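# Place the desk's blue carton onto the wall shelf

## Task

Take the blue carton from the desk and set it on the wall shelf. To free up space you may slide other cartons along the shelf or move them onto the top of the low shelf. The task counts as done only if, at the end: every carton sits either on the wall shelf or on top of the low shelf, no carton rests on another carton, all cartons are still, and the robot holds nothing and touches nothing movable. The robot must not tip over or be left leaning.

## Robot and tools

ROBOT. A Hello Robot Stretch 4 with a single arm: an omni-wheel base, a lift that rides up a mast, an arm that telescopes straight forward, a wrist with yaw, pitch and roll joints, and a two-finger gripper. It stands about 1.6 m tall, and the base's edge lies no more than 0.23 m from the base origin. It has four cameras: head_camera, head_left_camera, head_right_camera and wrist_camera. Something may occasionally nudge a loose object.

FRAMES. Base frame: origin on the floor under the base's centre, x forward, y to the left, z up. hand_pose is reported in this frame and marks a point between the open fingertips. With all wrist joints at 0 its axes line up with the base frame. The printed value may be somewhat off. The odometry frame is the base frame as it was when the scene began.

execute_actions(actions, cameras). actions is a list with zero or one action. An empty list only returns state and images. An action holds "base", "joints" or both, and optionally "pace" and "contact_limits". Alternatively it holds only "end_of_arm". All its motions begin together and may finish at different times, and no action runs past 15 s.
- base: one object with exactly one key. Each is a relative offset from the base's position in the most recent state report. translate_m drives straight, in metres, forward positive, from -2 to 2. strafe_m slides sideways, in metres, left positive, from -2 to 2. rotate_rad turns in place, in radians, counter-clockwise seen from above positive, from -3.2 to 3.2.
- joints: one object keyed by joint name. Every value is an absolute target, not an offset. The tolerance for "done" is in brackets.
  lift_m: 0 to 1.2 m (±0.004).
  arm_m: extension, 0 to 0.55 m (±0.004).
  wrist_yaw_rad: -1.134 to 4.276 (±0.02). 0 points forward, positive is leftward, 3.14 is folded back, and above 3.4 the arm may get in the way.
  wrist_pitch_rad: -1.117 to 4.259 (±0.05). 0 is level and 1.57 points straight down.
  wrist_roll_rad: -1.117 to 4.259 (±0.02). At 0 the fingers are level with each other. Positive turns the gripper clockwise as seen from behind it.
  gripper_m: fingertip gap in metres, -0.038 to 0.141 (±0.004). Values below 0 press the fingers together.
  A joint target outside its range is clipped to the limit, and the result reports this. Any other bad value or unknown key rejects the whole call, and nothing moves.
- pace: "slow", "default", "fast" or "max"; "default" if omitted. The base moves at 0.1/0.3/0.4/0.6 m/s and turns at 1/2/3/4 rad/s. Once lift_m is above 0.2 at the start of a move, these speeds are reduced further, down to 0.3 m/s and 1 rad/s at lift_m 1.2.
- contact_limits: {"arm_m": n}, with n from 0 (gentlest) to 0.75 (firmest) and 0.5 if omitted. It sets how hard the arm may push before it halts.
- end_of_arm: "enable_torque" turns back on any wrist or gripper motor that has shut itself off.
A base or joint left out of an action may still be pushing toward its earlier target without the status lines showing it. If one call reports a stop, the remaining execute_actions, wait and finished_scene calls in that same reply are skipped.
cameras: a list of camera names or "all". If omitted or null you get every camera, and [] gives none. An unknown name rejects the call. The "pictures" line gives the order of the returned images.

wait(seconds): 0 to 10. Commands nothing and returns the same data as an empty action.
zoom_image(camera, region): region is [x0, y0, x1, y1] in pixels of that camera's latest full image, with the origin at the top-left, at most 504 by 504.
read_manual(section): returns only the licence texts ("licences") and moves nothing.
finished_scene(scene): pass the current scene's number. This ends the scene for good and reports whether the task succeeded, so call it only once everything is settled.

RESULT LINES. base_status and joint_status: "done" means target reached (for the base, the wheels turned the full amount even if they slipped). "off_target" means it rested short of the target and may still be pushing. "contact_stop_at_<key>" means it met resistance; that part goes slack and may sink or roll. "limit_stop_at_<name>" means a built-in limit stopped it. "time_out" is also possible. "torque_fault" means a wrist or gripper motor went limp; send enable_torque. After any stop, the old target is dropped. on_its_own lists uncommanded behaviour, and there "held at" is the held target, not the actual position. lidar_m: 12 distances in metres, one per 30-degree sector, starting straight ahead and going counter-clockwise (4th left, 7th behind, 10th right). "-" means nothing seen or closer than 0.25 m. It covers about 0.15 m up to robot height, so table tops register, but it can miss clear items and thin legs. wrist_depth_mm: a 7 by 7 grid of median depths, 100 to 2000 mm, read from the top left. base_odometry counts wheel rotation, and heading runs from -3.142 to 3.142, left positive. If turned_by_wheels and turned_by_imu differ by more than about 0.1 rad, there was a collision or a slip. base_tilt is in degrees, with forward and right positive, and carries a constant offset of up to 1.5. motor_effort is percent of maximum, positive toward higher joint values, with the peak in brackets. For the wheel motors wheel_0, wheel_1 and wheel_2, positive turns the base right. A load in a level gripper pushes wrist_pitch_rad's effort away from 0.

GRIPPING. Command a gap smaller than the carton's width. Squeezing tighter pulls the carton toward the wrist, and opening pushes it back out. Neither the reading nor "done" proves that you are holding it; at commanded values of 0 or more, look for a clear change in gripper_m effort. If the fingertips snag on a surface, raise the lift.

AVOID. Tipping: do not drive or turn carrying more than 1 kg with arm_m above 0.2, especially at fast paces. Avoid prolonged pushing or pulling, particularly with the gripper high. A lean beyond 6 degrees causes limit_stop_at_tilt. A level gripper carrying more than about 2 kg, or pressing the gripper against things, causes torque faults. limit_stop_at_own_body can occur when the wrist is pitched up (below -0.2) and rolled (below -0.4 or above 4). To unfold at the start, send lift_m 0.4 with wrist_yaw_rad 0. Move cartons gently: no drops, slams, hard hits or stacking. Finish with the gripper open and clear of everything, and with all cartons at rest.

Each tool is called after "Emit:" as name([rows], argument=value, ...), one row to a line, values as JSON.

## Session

Emit:
execute_actions(actions=[])

Scene clock: 0.00 s.
base_odometry: x=+0.000 y=+0.000 heading=+0.000 (m, m, rad; odometry frame)
turned_by_wheels: +0.000 (rad since the last result)
turned_by_imu: +0.000 (rad since the last result)
base_tilt: forward=+1.3 right=-0.3 (deg)
lidar_m: 2.03 1.74 1.76 2.09 1.96 1.97 2.26 1.58 1.59 2.26 1.73 1.76
base_status: not commanded
joint_positions: lift_m=+0.227 arm_m=-0.001 wrist_yaw_rad=+3.184 wrist_pitch_rad=+0.004 wrist_roll_rad=-0.015 gripper_m=+0.057
joint_status: not commanded
motor_effort: lift_m=+18 arm_m=-1 wrist_yaw_rad=-2 wrist_pitch_rad=-7 wrist_roll_rad=-3 gripper_m=-5 wheel_0=-1 wheel_1=+0 wheel_2=+0 (%)
hand_pose: x=-0.1218 y=+0.0751 z=+0.4041 quat_wxyz=(-0.021, -0.002, -0.008, +1.000) (m; base frame)
wrist_depth_mm: - 133 - - - - - / - 116 146 - - - - / - 120 158 - - - - / 132 132 255 - - - - / 1661 1808 - - - - - / 1255 1366 190 1499 193 1499 1464 / 931 878 1025 134 991 991 1025
pictures: head_camera, head_left_camera, head_right_camera, wrist_camera
Images, in order (width x height): head_camera 420x560, head_left_camera 420x672, head_right_camera 420x672, wrist_camera 616x392.

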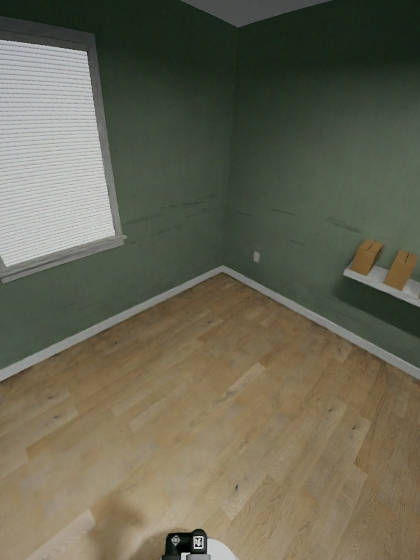

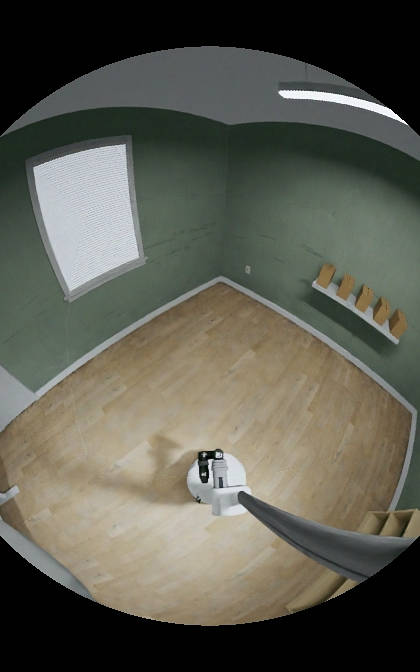

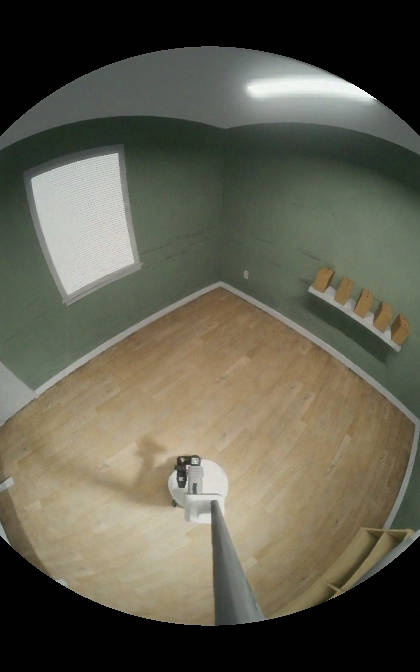

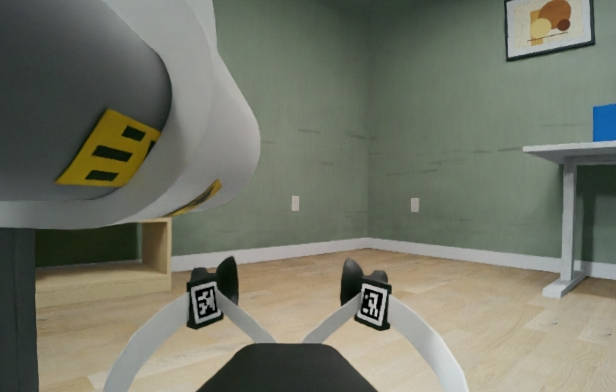

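Emit:
execute_actions([
  {"base":{"rotate_rad":-0.82},"joints":{"lift_m":0.68,"wrist_yaw_rad":0,"gripper_m":0.0}},
], cameras=[])

Emit:
execute_actions([
  {"base":{"translate_m":0.92},"pace":"fast"},
], cameras=["head_camera","wrist_camera"])

Scene clock: 7.13 s.
base_odometry: x=+0.000 y=+0.000 heading=-0.820 (m, m, rad; odometry frame)
turned_by_wheels: -0.820 (rad since the last result)
turned_by_imu: -0.803 (rad since the last result)
base_tilt: forward=+1.3 right=-0.3 (deg)
lidar_m: 1.73 2.09 1.84 1.75 1.86 2.06 1.99 2.78 1.62 1.56 1.64 1.83
base_status: done
joint_positions: lift_m=+0.680 arm_m=-0.001 wrist_yaw_rad=+0.000 wrist_pitch_rad=+0.004 wrist_roll_rad=-0.015 gripper_m=+0.000
joint_status: all done
motor_effort: lift_m=+22(24) arm_m=-1(1) wrist_yaw_rad=-3(7) wrist_pitch_rad=-5(6) wrist_roll_rad=-1(2) gripper_m=-8(8) wheel_0=+0(5) wheel_1=+0(6) wheel_2=+1(8) (%)
hand_pose: x=+0.4586 y=-0.0873 z=+0.8569 quat_wxyz=(+1.000, -0.007, +0.002, +0.000) (m; base frame)
wrist_depth_mm: 1618 1708 1708 1808 1708 1756 1808 / 1708 1708 1661 1708 1756 1756 1756 / 1661 1756 1708 1808 1808 1808 1756 / 1708 1708 1499 1618 1661 1808 1863 / 1618 1756 1756 1708 1756 1808 1808 / 1661 1708 183 190 1756 1756 1756 / 1708 1708 1756 131 1708 1808 1808
pictures: none
No camera images: the call's "cameras" was empty. Leave "cameras" out to get every camera's image.

Scene clock: 10.77 s.
base_odometry: x=+0.628 y=-0.673 heading=-0.820 (m, m, rad; odometry frame)
turned_by_wheels: +0.000 (rad since the last result)
turned_by_imu: -0.003 (rad since the last result)
base_tilt: forward=+1.3 right=-0.2 (deg)
lidar_m: 0.82 0.87 1.57 1.75 1.81 2.54 3.75 2.24 1.68 1.68 1.56 0.86
base_status: done
joint_positions: lift_m=+0.680 arm_m=-0.001 wrist_yaw_rad=+0.000 wrist_pitch_rad=+0.004 wrist_roll_rad=-0.015 gripper_m=+0.000
joint_status: not commanded
motor_effort: lift_m=+20(21) arm_m=-1(1) wrist_yaw_rad=-2(3) wrist_pitch_rad=-7(6) wrist_roll_rad=-2(0) gripper_m=-8(7) wheel_0=+1(6) wheel_1=+0(4) wheel_2=+2(13) (%)
hand_pose: x=+0.4586 y=-0.0874 z=+0.8570 quat_wxyz=(+1.000, -0.007, +0.002, +0.000) (m; base frame)
wrist_depth_mm: 809 831 854 866 878 878 878 / 809 842 842 854 878 878 891 / 831 831 854 854 854 878 891 / 591 661 603 615 715 627 683 / 591 621 603 609 661 627 640 / 831 842 183 191 615 866 891 / 820 831 820 131 866 891 917
pictures: head_camera, wrist_camera
Images, in order (width x height): head_camera 420x560, wrist_camera 616x392.

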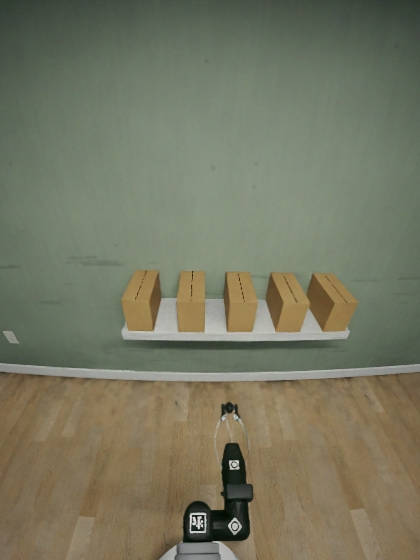

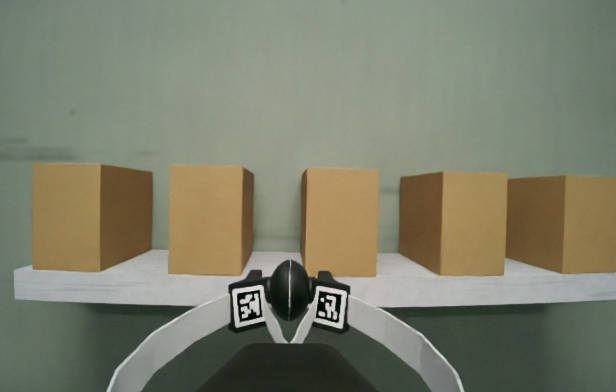

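Emit:
execute_actions([
  {"base":{"strafe_m":0.03},"joints":{"arm_m":0.33}},
], cameras=["wrist_camera"])

Emit:
execute_actions([
  {"joints":{"arm_m":0.51},"pace":"slow","contact_limits":{"arm_m":0.15}},
], cameras=[])

Emit:
execute_actions([
  {"joints":{"gripper_m":0.13}},
], cameras=[])

Emit:
execute_actions([
  {"base":{"strafe_m":-0.07},"pace":"slow"},
], cameras=["head_camera","wrist_camera"])

Scene clock: 18.67 s.
base_odometry: x=+0.650 y=-0.652 heading=-0.819 (m, m, rad; odometry frame)
turned_by_wheels: +0.000 (rad since the last result)
turned_by_imu: +0.001 (rad since the last result)
base_tilt: forward=+1.3 right=-0.3 (deg)
lidar_m: 0.80 0.86 1.56 1.72 1.77 2.52 3.75 2.26 1.71 1.67 1.55 0.86
base_status: done
joint_positions: lift_m=+0.680 arm_m=+0.329 wrist_yaw_rad=+0.000 wrist_pitch_rad=+0.004 wrist_roll_rad=-0.015 gripper_m=+0.000
joint_status: all done
motor_effort: lift_m=+20(20) arm_m=+4(2) wrist_yaw_rad=-2(1) wrist_pitch_rad=-7(7) wrist_roll_rad=+0(1) gripper_m=-9(7) wheel_0=+2(7) wheel_1=+0(10) wheel_2=+0(1) (%)
hand_pose: x=+0.7887 y=-0.0874 z=+0.8570 quat_wxyz=(+1.000, -0.007, +0.002, +0.000) (m; base frame)
wrist_depth_mm: 508 525 525 525 539 549 554 / 517 521 521 530 544 549 559 / 512 279 535 535 290 549 549 / 404 278 281 539 290 293 399 / 402 277 282 535 287 293 394 / 368 277 182 191 289 294 379 / 274 274 281 131 282 290 307
pictures: wrist_camera
Images, in order (width x height): wrist_camera 616x392.

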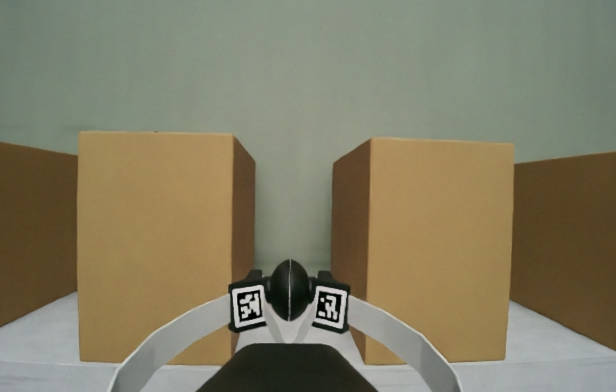

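Scene clock: 21.73 s.
base_odometry: x=+0.650 y=-0.652 heading=-0.819 (m, m, rad; odometry frame)
turned_by_wheels: +0.000 (rad since the last result)
turned_by_imu: +0.001 (rad since the last result)
base_tilt: forward=+1.3 right=-0.3 (deg)
lidar_m: 0.83 0.88 1.57 1.72 1.77 2.51 3.75 2.28 1.70 1.71 1.55 0.86
base_status: not commanded
joint_positions: lift_m=+0.680 arm_m=+0.509 wrist_yaw_rad=+0.000 wrist_pitch_rad=+0.004 wrist_roll_rad=-0.015 gripper_m=+0.000
joint_status: all done
motor_effort: lift_m=+20(20) arm_m=+4(5) wrist_yaw_rad=-2(3) wrist_pitch_rad=-5(5) wrist_roll_rad=+0(1) gripper_m=-7(9) wheel_0=+2(2) wheel_1=+0(0) wheel_2=+0(0) (%)
contact_limits: arm_m 0.15
hand_pose: x=+0.9686 y=-0.0874 z=+0.8570 quat_wxyz=(+1.000, -0.007, +0.002, +0.000) (m; base frame)
wrist_depth_mm: 102 345 351 355 362 366 370 / 102 105 353 355 362 120 - / 102 106 242 357 222 120 - / 102 107 248 357 220 119 - / 102 107 250 355 219 118 - / 102 107 179 191 174 117 - / 103 107 211 131 156 112 -
pictures: none
No camera images: the call's "cameras" was empty. Leave "cameras" out to get every camera's image.

Scene clock: 23.93 s.
base_odometry: x=+0.650 y=-0.652 heading=-0.819 (m, m, rad; odometry frame)
turned_by_wheels: +0.000 (rad since the last result)
turned_by_imu: +0.001 (rad since the last result)
base_tilt: forward=+1.3 right=-0.3 (deg)
lidar_m: 0.82 0.86 1.59 1.73 1.78 2.50 3.74 2.28 1.69 1.67 1.55 0.85
base_status: not commanded
joint_positions: lift_m=+0.680 arm_m=+0.509 wrist_yaw_rad=+0.000 wrist_pitch_rad=+0.004 wrist_roll_rad=-0.015 gripper_m=+0.130
joint_status: all done
motor_effort: lift_m=+20(20) arm_m=+4(4) wrist_yaw_rad=-2(1) wrist_pitch_rad=-7(7) wrist_roll_rad=-2(2) gripper_m=-2(7) wheel_0=+2(2) wheel_1=+0(0) wheel_2=+0(0) (%)
hand_pose: x=+0.9686 y=-0.0874 z=+0.8570 quat_wxyz=(+1.000, -0.007, +0.002, +0.000) (m; base frame)
wrist_depth_mm: 342 347 351 355 359 364 373 / 342 347 351 357 362 364 368 / 160 226 353 357 362 196 154 / 160 227 351 355 325 196 154 / 161 213 355 359 324 195 153 / 161 189 351 355 213 182 151 / 160 226 304 131 289 179 -
pictures: none
No camera images: the call's "cameras" was empty. Leave "cameras" out to get every camera's image.

Scene clock: 25.77 s.
base_odometry: x=+0.599 y=-0.700 heading=-0.819 (m, m, rad; odometry frame)
turned_by_wheels: +0.000 (rad since the last result)
turned_by_imu: +0.001 (rad since the last result)
base_tilt: forward=+1.3 right=-0.3 (deg)
lidar_m: 0.82 0.86 1.58 1.79 1.87 2.60 3.77 2.23 1.60 1.72 1.55 0.87
base_status: done
joint_positions: lift_m=+0.680 arm_m=+0.509 wrist_yaw_rad=+0.000 wrist_pitch_rad=+0.004 wrist_roll_rad=-0.015 gripper_m=+0.130
joint_status: not commanded
motor_effort: lift_m=+20(20) arm_m=+4(4) wrist_yaw_rad=-3(3) wrist_pitch_rad=-7(6) wrist_roll_rad=-2(1) gripper_m=+0(0) wheel_0=+1(7) wheel_1=-2(7) wheel_2=+0(1) (%)
hand_pose: x=+0.9687 y=-0.0873 z=+0.8570 quat_wxyz=(+1.000, -0.007, +0.002, +0.000) (m; base frame)
wrist_depth_mm: 342 347 347 355 359 364 370 / 343 345 351 359 362 364 366 / 262 345 353 359 359 196 154 / 250 347 351 359 325 196 154 / 251 347 355 357 320 195 153 / 250 206 349 357 214 182 151 / 249 278 304 131 289 179 -
pictures: head_camera, wrist_camera
Images, in order (width x height): head_camera 420x560, wrist_camera 616x392.

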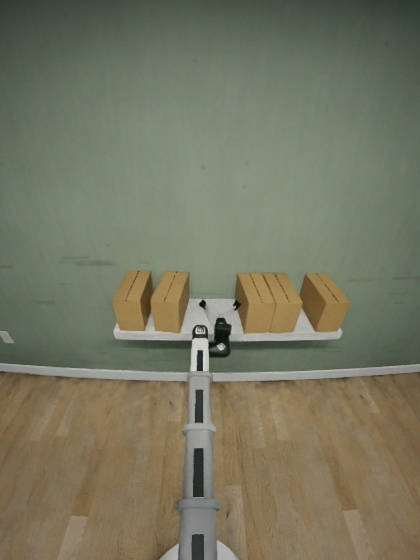

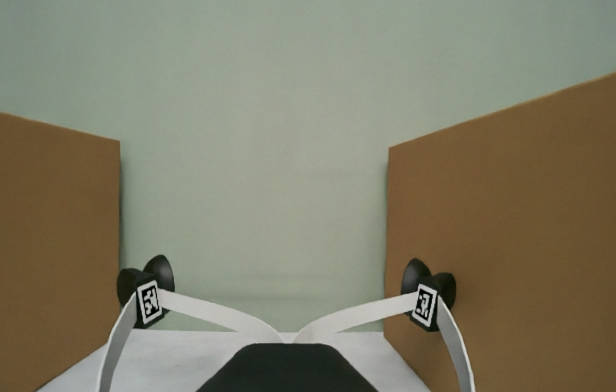

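Emit:
execute_actions([
  {"base":{"translate_m":-2},"joints":{"arm_m":0,"gripper_m":0.141},"pace":"fast"},
], cameras=[])

Emit:
execute_actions([
  {"base":{"rotate_rad":-3.12},"joints":{"lift_m":0.64}},
], cameras=["head_camera","wrist_camera"])

Scene clock: 36.60 s.
base_odometry: x=-0.767 y=+0.762 heading=-0.820 (m, m, rad; odometry frame)
turned_by_wheels: +0.000 (rad since the last result)
turned_by_imu: +0.012 (rad since the last result)
base_tilt: forward=+1.3 right=-0.3 (deg)
lidar_m: 2.82 2.57 1.90 1.78 1.23 0.91 0.86 0.93 1.98 1.56 1.57 2.76
base_status: done
joint_positions: lift_m=+0.680 arm_m=+0.001 wrist_yaw_rad=+0.000 wrist_pitch_rad=+0.004 wrist_roll_rad=-0.015 gripper_m=+0.141
joint_status: all done
motor_effort: lift_m=+20(20) arm_m=-4(6) wrist_yaw_rad=-1(5) wrist_pitch_rad=-8(7) wrist_roll_rad=-1(2) gripper_m=+0(0) wheel_0=+1(6) wheel_1=+0(8) wheel_2=-3(15) (%)
hand_pose: x=+0.4601 y=-0.0875 z=+0.8570 quat_wxyz=(+1.000, -0.007, +0.002, +0.000) (m; base frame)
wrist_depth_mm: - - - - - - - / - - - - - - - / - - - - - - - / - - - - - - - / - - - - - - - / - 204 - - - - - / 1756 1808 - 134 - 1863 -
pictures: none
No camera images: the call's "cameras" was empty. Leave "cameras" out to get every camera's image.

Scene clock: 39.43 s.
base_odometry: x=-0.767 y=+0.762 heading=+2.344 (m, m, rad; odometry frame)
turned_by_wheels: -3.120 (rad since the last result)
turned_by_imu: -3.063 (rad since the last result)
base_tilt: forward=+1.3 right=-0.3 (deg)
lidar_m: 0.87 0.92 1.96 1.54 1.59 2.80 3.10 2.56 1.91 1.79 1.23 0.90
base_status: done
joint_positions: lift_m=+0.640 arm_m=+0.001 wrist_yaw_rad=+0.000 wrist_pitch_rad=+0.004 wrist_roll_rad=-0.015 gripper_m=+0.141
joint_status: all done
motor_effort: lift_m=+15(20) arm_m=-4(4) wrist_yaw_rad=-2(3) wrist_pitch_rad=-7(6) wrist_roll_rad=-2(2) gripper_m=-1(1) wheel_0=-1(7) wheel_1=-1(4) wheel_2=+1(8) (%)
hand_pose: x=+0.4601 y=-0.0875 z=+0.8174 quat_wxyz=(+1.000, -0.007, +0.002, +0.000) (m; base frame)
wrist_depth_mm: 1366 1366 1366 1397 1366 1430 1464 / 1397 1366 1336 1397 1397 1430 1430 / 1397 1397 1397 1366 1397 1366 1397 / 1366 1366 1397 1430 1430 1464 1397 / 1366 854 723 831 960 960 960 / 1366 204 647 1366 640 1430 1430 / 1397 1366 1366 134 1397 1397 1430
pictures: head_camera, wrist_camera
Images, in order (width x height): head_camera 420x560, wrist_camera 616x392.

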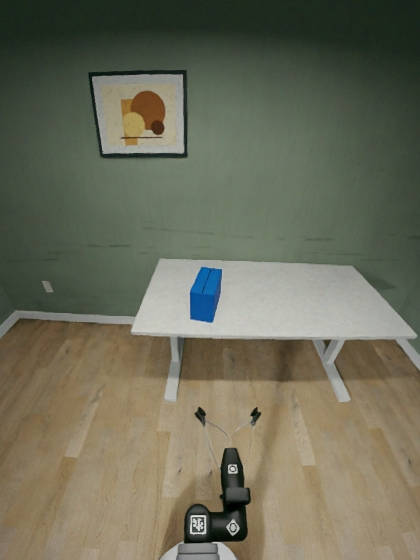

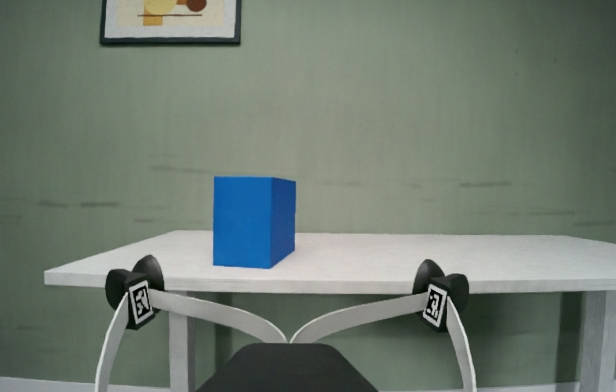

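Emit:
execute_actions([
  {"base":{"rotate_rad":-0.25}},
], cameras=[])

Emit:
execute_actions([
  {"base":{"strafe_m":0.31},"joints":{"arm_m":0.35,"lift_m":0.65}},
], cameras=["head_camera","wrist_camera"])

Scene clock: 44.10 s.
base_odometry: x=-0.767 y=+0.762 heading=+2.094 (m, m, rad; odometry frame)
turned_by_wheels: -0.250 (rad since the last result)
turned_by_imu: -0.244 (rad since the last result)
base_tilt: forward=+1.3 right=-0.3 (deg)
lidar_m: 0.85 0.88 1.97 1.91 1.54 1.80 3.10 2.87 2.06 1.83 1.80 0.99
base_status: done
joint_positions: lift_m=+0.640 arm_m=+0.001 wrist_yaw_rad=+0.000 wrist_pitch_rad=+0.004 wrist_roll_rad=-0.015 gripper_m=+0.141
joint_status: not commanded
motor_effort: lift_m=+15(15) arm_m=-4(4) wrist_yaw_rad=-2(2) wrist_pitch_rad=-6(6) wrist_roll_rad=-1(0) gripper_m=+0(0) wheel_0=+2(4) wheel_1=-1(5) wheel_2=+1(6) (%)
hand_pose: x=+0.4601 y=-0.0874 z=+0.8174 quat_wxyz=(+1.000, -0.007, +0.002, +0.000) (m; base frame)
wrist_depth_mm: 1205 1308 1366 1464 1576 1708 1708 / 1205 1336 1336 1464 1576 1661 1808 / 1229 1308 1430 1499 1537 1756 1708 / 1229 683 1397 1499 1576 1708 1756 / 820 683 904 931 946 976 1618 / 866 204 668 1430 1499 1756 1756 / 917 1336 1397 133 1618 1708 1708
pictures: none
No camera images: the call's "cameras" was empty. Leave "cameras" out to get every camera's image.

Scene clock: 46.47 s.
base_odometry: x=-1.035 y=+0.607 heading=+2.094 (m, m, rad; odometry frame)
turned_by_wheels: +0.000 (rad since the last result)
turned_by_imu: +0.000 (rad since the last result)
base_tilt: forward=+1.3 right=-0.2 (deg)
lidar_m: 0.79 0.80 1.79 1.59 1.27 1.49 3.19 2.94 2.42 2.13 1.54 0.93
base_status: done
joint_positions: lift_m=+0.650 arm_m=+0.349 wrist_yaw_rad=+0.000 wrist_pitch_rad=+0.004 wrist_roll_rad=-0.015 gripper_m=+0.141
joint_status: all done
motor_effort: lift_m=+20(22) arm_m=+4(5) wrist_yaw_rad=-3(1) wrist_pitch_rad=-4(5) wrist_roll_rad=-1(2) gripper_m=-2(0) wheel_0=+0(8) wheel_1=-1(8) wheel_2=+0(2) (%)
hand_pose: x=+0.8087 y=-0.0874 z=+0.8270 quat_wxyz=(+1.000, -0.007, +0.002, +0.000) (m; base frame)
wrist_depth_mm: 891 917 991 1060 1138 1229 1336 / 866 960 991 1078 1138 1229 1336 / 904 946 1008 1078 1160 1255 1336 / 891 931 357 364 1138 1255 1366 / 891 904 357 362 991 1008 1025 / 459 205 355 364 421 459 500 / 329 322 353 134 362 338 355
pictures: head_camera, wrist_camera
Images, in order (width x height): head_camera 420x560, wrist_camera 616x392.

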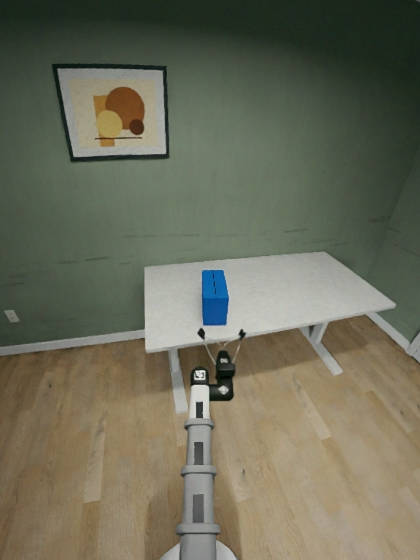

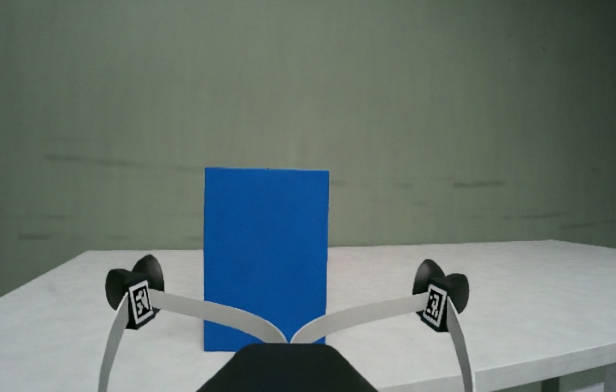

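Emit:
execute_actions([
  {"base":{"strafe_m":0.02},"joints":{"arm_m":0.53},"pace":"slow"},
], cameras=["wrist_camera"])

Emit:
execute_actions([
  {"joints":{"gripper_m":0.04}},
], cameras=[])

Emit:
execute_actions([
  {"joints":{"lift_m":0.74},"pace":"slow"},
], cameras=[])

Emit:
execute_actions([
  {"base":{"rotate_rad":-2.9},"joints":{"arm_m":0.1},"pace":"slow"},
], cameras=[])

Emit:
execute_actions([
  {"base":{"strafe_m":0.35}},
], cameras=[])

Emit:
execute_actions([
  {"base":{"translate_m":1.98}},
], cameras=["head_camera","wrist_camera"])

Scene clock: 57.53 s.
base_odometry: x=-1.053 y=+0.597 heading=+2.094 (m, m, rad; odometry frame)
turned_by_wheels: +0.000 (rad since the last result)
turned_by_imu: +0.002 (rad since the last result)
base_tilt: forward=+1.3 right=-0.3 (deg)
lidar_m: 0.79 0.78 1.80 1.58 1.26 1.40 3.17 2.94 2.43 2.14 1.55 0.92
base_status: done
joint_positions: lift_m=+0.650 arm_m=+0.529 wrist_yaw_rad=+0.000 wrist_pitch_rad=+0.004 wrist_roll_rad=-0.015 gripper_m=+0.141
joint_status: all done
motor_effort: lift_m=+20(20) arm_m=+4(6) wrist_yaw_rad=-2(2) wrist_pitch_rad=-8(5) wrist_roll_rad=-1(2) gripper_m=-1(0) wheel_0=+0(5) wheel_1=+1(3) wheel_2=+0(2) (%)
hand_pose: x=+0.9886 y=-0.0874 z=+0.8270 quat_wxyz=(+1.000, -0.007, +0.002, +0.000) (m; base frame)
wrist_depth_mm: 741 778 842 891 931 1042 1098 / 741 778 831 878 946 1025 1138 / 732 788 820 891 946 1042 1118 / 750 788 185 189 193 1042 1118 / 741 778 186 189 193 1008 1025 / 462 203 185 189 193 459 504 / 329 322 186 133 193 334 353
pictures: wrist_camera
Images, in order (width x height): wrist_camera 616x392.

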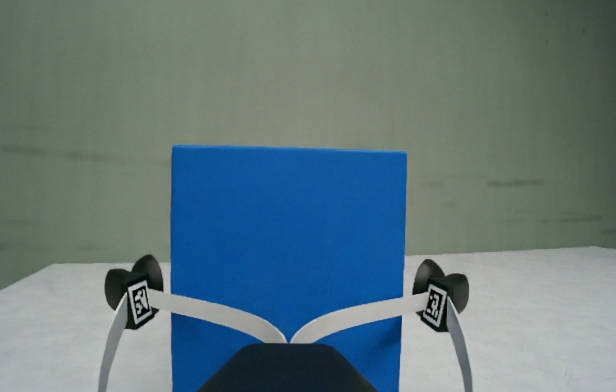

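Scene clock: 59.53 s.
base_odometry: x=-1.053 y=+0.597 heading=+2.094 (m, m, rad; odometry frame)
turned_by_wheels: +0.000 (rad since the last result)
turned_by_imu: +0.001 (rad since the last result)
base_tilt: forward=+1.3 right=-0.3 (deg)
lidar_m: 0.78 0.83 1.80 1.58 1.23 1.41 3.18 2.95 2.46 2.12 1.54 0.92
base_status: not commanded
joint_positions: lift_m=+0.650 arm_m=+0.529 wrist_yaw_rad=+0.000 wrist_pitch_rad=+0.004 wrist_roll_rad=-0.015 gripper_m=+0.041
joint_status: all done
motor_effort: lift_m=+20(20) arm_m=+4(4) wrist_yaw_rad=-2(2) wrist_pitch_rad=-7(7) wrist_roll_rad=-2(2) gripper_m=-40(38) wheel_0=-1(0) wheel_1=+0(1) wheel_2=+0(0) (%)
hand_pose: x=+0.9887 y=-0.0875 z=+0.8270 quat_wxyz=(+1.000, -0.007, +0.002, +0.000) (m; base frame)
wrist_depth_mm: 741 778 820 878 946 1042 1098 / 741 778 831 891 960 991 1098 / 741 778 168 866 931 1008 1118 / 741 778 166 168 170 1042 1098 / 732 768 167 169 171 991 1008 / 466 167 167 169 172 418 504 / 291 324 166 168 171 312 342
pictures: none
No camera images: the call's "cameras" was empty. Leave "cameras" out to get every camera's image.

Scene clock: 61.17 s.
base_odometry: x=-1.053 y=+0.597 heading=+2.094 (m, m, rad; odometry frame)
turned_by_wheels: +0.000 (rad since the last result)
turned_by_imu: +0.000 (rad since the last result)
base_tilt: forward=+1.3 right=-0.3 (deg)
lidar_m: 0.80 0.79 1.81 1.58 1.26 1.40 3.18 2.94 2.43 2.13 1.55 0.92
base_status: not commanded
joint_positions: lift_m=+0.740 arm_m=+0.529 wrist_yaw_rad=+0.000 wrist_pitch_rad=+0.005 wrist_roll_rad=-0.015 gripper_m=+0.041
joint_status: all done
motor_effort: lift_m=+22(21) arm_m=+4(4) wrist_yaw_rad=-2(2) wrist_pitch_rad=-12(12) wrist_roll_rad=-2(1) gripper_m=-39(40) wheel_0=+0(0) wheel_1=+1(1) wheel_2=+0(0) (%)
hand_pose: x=+0.9887 y=-0.0875 z=+0.9164 quat_wxyz=(+1.000, -0.007, +0.003, +0.000) (m; base frame)
wrist_depth_mm: 741 778 820 891 960 1008 1118 / 732 778 842 878 917 1025 1098 / 750 768 169 878 931 1025 1118 / 750 788 167 170 172 1042 1098 / 741 788 167 170 172 1008 1118 / 741 167 166 169 171 647 778 / 455 500 165 168 171 484 517
pictures: none
No camera images: the call's "cameras" was empty. Leave "cameras" out to get every camera's image.

Scene clock: 66.73 s.
base_odometry: x=-1.053 y=+0.597 heading=-0.806 (m, m, rad; odometry frame)
turned_by_wheels: -2.900 (rad since the last result)
turned_by_imu: -2.846 (rad since the last result)
base_tilt: forward=+1.3 right=-0.3 (deg)
lidar_m: 0.49 3.03 2.24 2.12 1.15 0.82 0.80 1.65 1.63 1.51 1.23 0.52
base_status: done
joint_positions: lift_m=+0.740 arm_m=+0.101 wrist_yaw_rad=+0.000 wrist_pitch_rad=+0.005 wrist_roll_rad=-0.015 gripper_m=+0.041
joint_status: all done
motor_effort: lift_m=+21(22) arm_m=-4(4) wrist_yaw_rad=-2(4) wrist_pitch_rad=-12(10) wrist_roll_rad=-1(0) gripper_m=-38(40) wheel_0=+1(4) wheel_1=+0(5) wheel_2=+2(7) (%)
hand_pose: x=+0.5601 y=-0.0874 z=+0.9164 quat_wxyz=(+1.000, -0.008, +0.003, +0.000) (m; base frame)
wrist_depth_mm: - - - - - - - / - - - - - - - / - - 169 - - - - / - - 167 170 172 - - / - - 167 169 172 - - / - 167 167 169 171 - - / 1756 1921 165 168 170 1921 1756
pictures: none
No camera images: the call's "cameras" was empty. Leave "cameras" out to get every camera's image.

Scene clock: 69.23 s.
base_odometry: x=-0.800 y=+0.839 heading=-0.806 (m, m, rad; odometry frame)
turned_by_wheels: +0.000 (rad since the last result)
turned_by_imu: -0.001 (rad since the last result)
base_tilt: forward=+1.3 right=-0.3 (deg)
lidar_m: 0.49 2.51 1.87 1.76 1.14 0.82 0.79 0.84 2.01 1.60 1.60 0.52
base_status: done
joint_positions: lift_m=+0.740 arm_m=+0.101 wrist_yaw_rad=+0.000 wrist_pitch_rad=+0.005 wrist_roll_rad=-0.015 gripper_m=+0.041
joint_status: not commanded
motor_effort: lift_m=+21(21) arm_m=-4(4) wrist_yaw_rad=-2(3) wrist_pitch_rad=-12(11) wrist_roll_rad=+0(1) gripper_m=-39(40) wheel_0=+0(10) wheel_1=-2(8) wheel_2=+0(2) (%)
hand_pose: x=+0.5601 y=-0.0874 z=+0.9164 quat_wxyz=(+1.000, -0.008, +0.003, +0.000) (m; base frame)
wrist_depth_mm: - - - - - - - / - - - - - - - / - - 169 - - - - / - - 167 169 172 - - / - - 167 170 172 - - / - 167 167 169 171 - - / 1808 1921 165 167 171 1863 -
pictures: none
No camera images: the call's "cameras" was empty. Leave "cameras" out to get every camera's image.

Scene clock: 77.33 s.
base_odometry: x=+0.571 y=-0.589 heading=-0.806 (m, m, rad; odometry frame)
turned_by_wheels: +0.000 (rad since the last result)
turned_by_imu: -0.008 (rad since the last result)
base_tilt: forward=+1.3 right=-0.3 (deg)
lidar_m: 0.48 0.97 1.69 1.74 1.85 2.57 3.64 2.22 1.64 1.62 1.69 0.52
base_status: done
joint_positions: lift_m=+0.740 arm_m=+0.101 wrist_yaw_rad=+0.000 wrist_pitch_rad=+0.005 wrist_roll_rad=-0.015 gripper_m=+0.041
joint_status: not commanded
motor_effort: lift_m=+21(20) arm_m=-4(4) wrist_yaw_rad=-2(3) wrist_pitch_rad=-11(13) wrist_roll_rad=-1(1) gripper_m=-39(40) wheel_0=-1(5) wheel_1=-1(4) wheel_2=-1(11) (%)
hand_pose: x=+0.5601 y=-0.0874 z=+0.9164 quat_wxyz=(+1.000, -0.008, +0.003, +0.000) (m; base frame)
wrist_depth_mm: 831 831 842 854 878 866 878 / 809 842 854 854 866 866 891 / 842 831 169 854 866 878 891 / 831 707 168 170 172 878 878 / 591 597 167 170 172 621 647 / 585 167 167 169 171 621 640 / 820 842 165 167 170 878 904
pictures: head_camera, wrist_camera
Images, in order (width x height): head_camera 420x560, wrist_camera 616x392.

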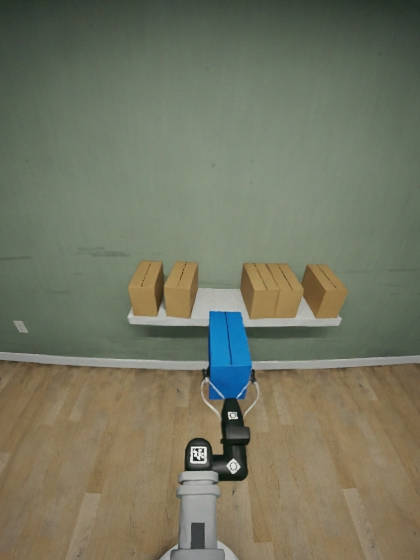

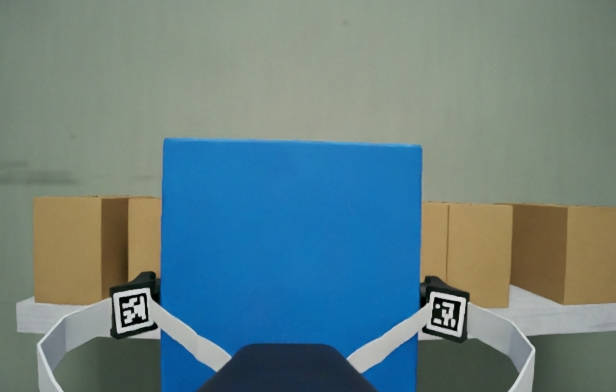

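Emit:
execute_actions([
  {"joints":{"arm_m":0.52},"contact_limits":{"arm_m":0.2}},
], cameras=[])

Emit:
execute_actions([
  {"joints":{"lift_m":0.707},"pace":"slow"},
], cameras=["wrist_camera"])

Scene clock: 84.70 s.
base_odometry: x=+0.571 y=-0.589 heading=-0.806 (m, m, rad; odometry frame)
turned_by_wheels: +0.000 (rad since the last result)
turned_by_imu: +0.002 (rad since the last result)
base_tilt: forward=+1.3 right=-0.3 (deg)
lidar_m: 0.91 0.99 1.72 1.74 1.81 2.55 3.64 2.20 1.64 1.62 1.70 0.97
base_status: not commanded
joint_positions: lift_m=+0.740 arm_m=+0.519 wrist_yaw_rad=+0.000 wrist_pitch_rad=+0.005 wrist_roll_rad=-0.015 gripper_m=+0.041
joint_status: all done
motor_effort: lift_m=+20(20) arm_m=+4(4) wrist_yaw_rad=-3(3) wrist_pitch_rad=-11(12) wrist_roll_rad=+1(1) gripper_m=-41(40) wheel_0=-1(1) wheel_1=-1(1) wheel_2=-1(1) (%)
contact_limits: arm_m 0.2
hand_pose: x=+0.9787 y=-0.0874 z=+0.9165 quat_wxyz=(+1.000, -0.008, +0.003, +0.000) (m; base frame)
wrist_depth_mm: 424 427 439 442 449 455 459 / 427 433 433 442 452 452 455 / 427 436 169 439 449 455 455 / 430 433 168 170 173 459 462 / 211 279 167 170 172 274 210 / 199 167 167 169 171 227 208 / 189 277 165 168 171 265 206
pictures: none
No camera images: the call's "cameras" was empty. Leave "cameras" out to get every camera's image.

Scene clock: 85.80 s.
base_odometry: x=+0.571 y=-0.589 heading=-0.806 (m, m, rad; odometry frame)
turned_by_wheels: +0.000 (rad since the last result)
turned_by_imu: +0.000 (rad since the last result)
base_tilt: forward=+1.3 right=-0.3 (deg)
lidar_m: 0.93 0.99 1.74 1.73 1.84 2.55 3.64 2.20 1.64 1.62 1.69 0.97
base_status: not commanded
joint_positions: lift_m=+0.707 arm_m=+0.519 wrist_yaw_rad=+0.000 wrist_pitch_rad=+0.005 wrist_roll_rad=-0.015 gripper_m=+0.041
joint_status: all done
motor_effort: lift_m=+15(19) arm_m=+4(4) wrist_yaw_rad=-3(3) wrist_pitch_rad=-10(11) wrist_roll_rad=-1(2) gripper_m=-39(39) wheel_0=-1(1) wheel_1=-1(1) wheel_2=-1(0) (%)
hand_pose: x=+0.9787 y=-0.0874 z=+0.8839 quat_wxyz=(+1.000, -0.008, +0.003, +0.000) (m; base frame)
wrist_depth_mm: 430 430 436 445 449 455 459 / 427 430 439 445 452 455 462 / 427 433 168 442 449 455 455 / 209 277 167 169 172 276 212 / 210 279 167 169 171 273 211 / 200 167 167 169 171 228 208 / 189 276 166 168 171 265 206
pictures: wrist_camera
Images, in order (width x height): wrist_camera 616x392.

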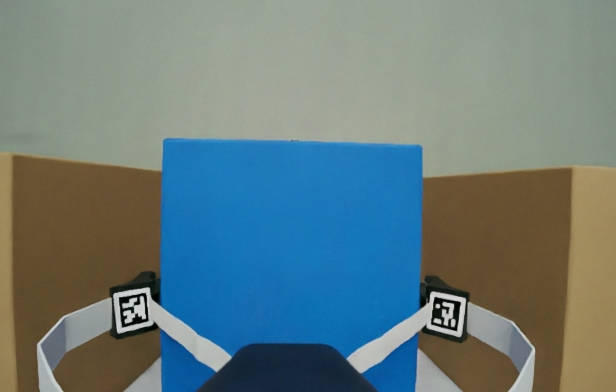

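Emit:
execute_actions([
  {"joints":{"gripper_m":0.141,"arm_m":0.525,"lift_m":0.703}},
], cameras=[])

Emit:
execute_actions([
  {"joints":{"arm_m":0.3}},
], cameras=["head_camera","wrist_camera"])

Scene clock: 91.10 s.
base_odometry: x=+0.571 y=-0.589 heading=-0.806 (m, m, rad; odometry frame)
turned_by_wheels: +0.000 (rad since the last result)
turned_by_imu: +0.001 (rad since the last result)
base_tilt: forward=+1.3 right=-0.3 (deg)
lidar_m: 0.91 0.97 1.73 1.74 1.83 2.58 3.64 2.21 1.66 1.63 1.72 0.93
base_status: not commanded
joint_positions: lift_m=+0.703 arm_m=+0.524 wrist_yaw_rad=+0.000 wrist_pitch_rad=+0.004 wrist_roll_rad=-0.015 gripper_m=+0.141
joint_status: all done
motor_effort: lift_m=+15(13) arm_m=+4(4) wrist_yaw_rad=-2(2) wrist_pitch_rad=-6(11) wrist_roll_rad=-2(1) gripper_m=-1(40) wheel_0=-1(1) wheel_1=-1(1) wheel_2=-1(1) (%)
hand_pose: x=+0.9837 y=-0.0874 z=+0.8803 quat_wxyz=(+1.000, -0.008, +0.002, +0.000) (m; base frame)
wrist_depth_mm: 421 430 427 439 445 445 449 / 427 430 436 436 449 449 455 / 421 430 430 439 445 452 455 / 208 296 189 191 195 274 211 / 208 278 190 193 196 272 210 / 209 204 189 193 195 243 207 / 208 296 190 134 196 251 206
pictures: none
No camera images: the call's "cameras" was empty. Leave "cameras" out to get every camera's image.

Scene clock: 92.90 s.
base_odometry: x=+0.571 y=-0.589 heading=-0.806 (m, m, rad; odometry frame)
turned_by_wheels: +0.000 (rad since the last result)
turned_by_imu: +0.001 (rad since the last result)
base_tilt: forward=+1.4 right=-0.3 (deg)
lidar_m: 0.91 0.96 1.71 1.74 1.82 2.57 3.62 2.18 1.64 1.62 1.70 0.96
base_status: not commanded
joint_positions: lift_m=+0.703 arm_m=+0.301 wrist_yaw_rad=+0.000 wrist_pitch_rad=+0.004 wrist_roll_rad=-0.015 gripper_m=+0.141
joint_status: all done
motor_effort: lift_m=+15(15) arm_m=-4(5) wrist_yaw_rad=-2(3) wrist_pitch_rad=-7(7) wrist_roll_rad=+0(1) gripper_m=+0(1) wheel_0=-1(1) wheel_1=-1(1) wheel_2=+0(0) (%)
hand_pose: x=+0.7601 y=-0.0874 z=+0.8804 quat_wxyz=(+1.000, -0.008, +0.002, +0.000) (m; base frame)
wrist_depth_mm: 634 640 654 647 661 676 676 / 634 640 661 661 661 668 683 / 634 647 654 654 676 668 683 / 418 397 512 415 544 415 424 / 418 399 512 418 496 421 424 / 399 206 413 415 415 421 421 / 392 399 399 133 413 415 421
pictures: head_camera, wrist_camera
Images, in order (width x height): head_camera 420x560, wrist_camera 616x392.

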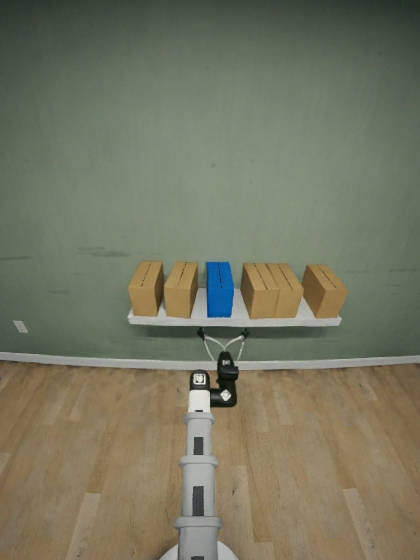

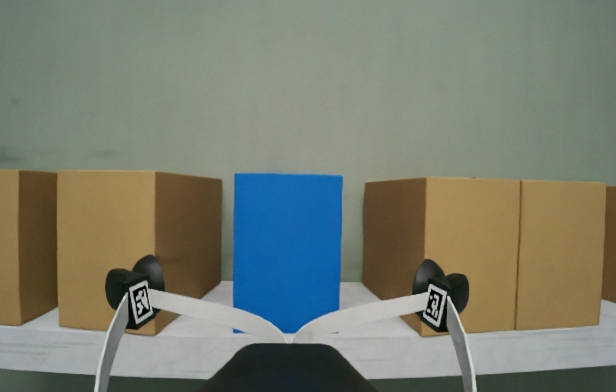

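Emit:
finished_scene(scene=2)

The scene is finished: the task was done.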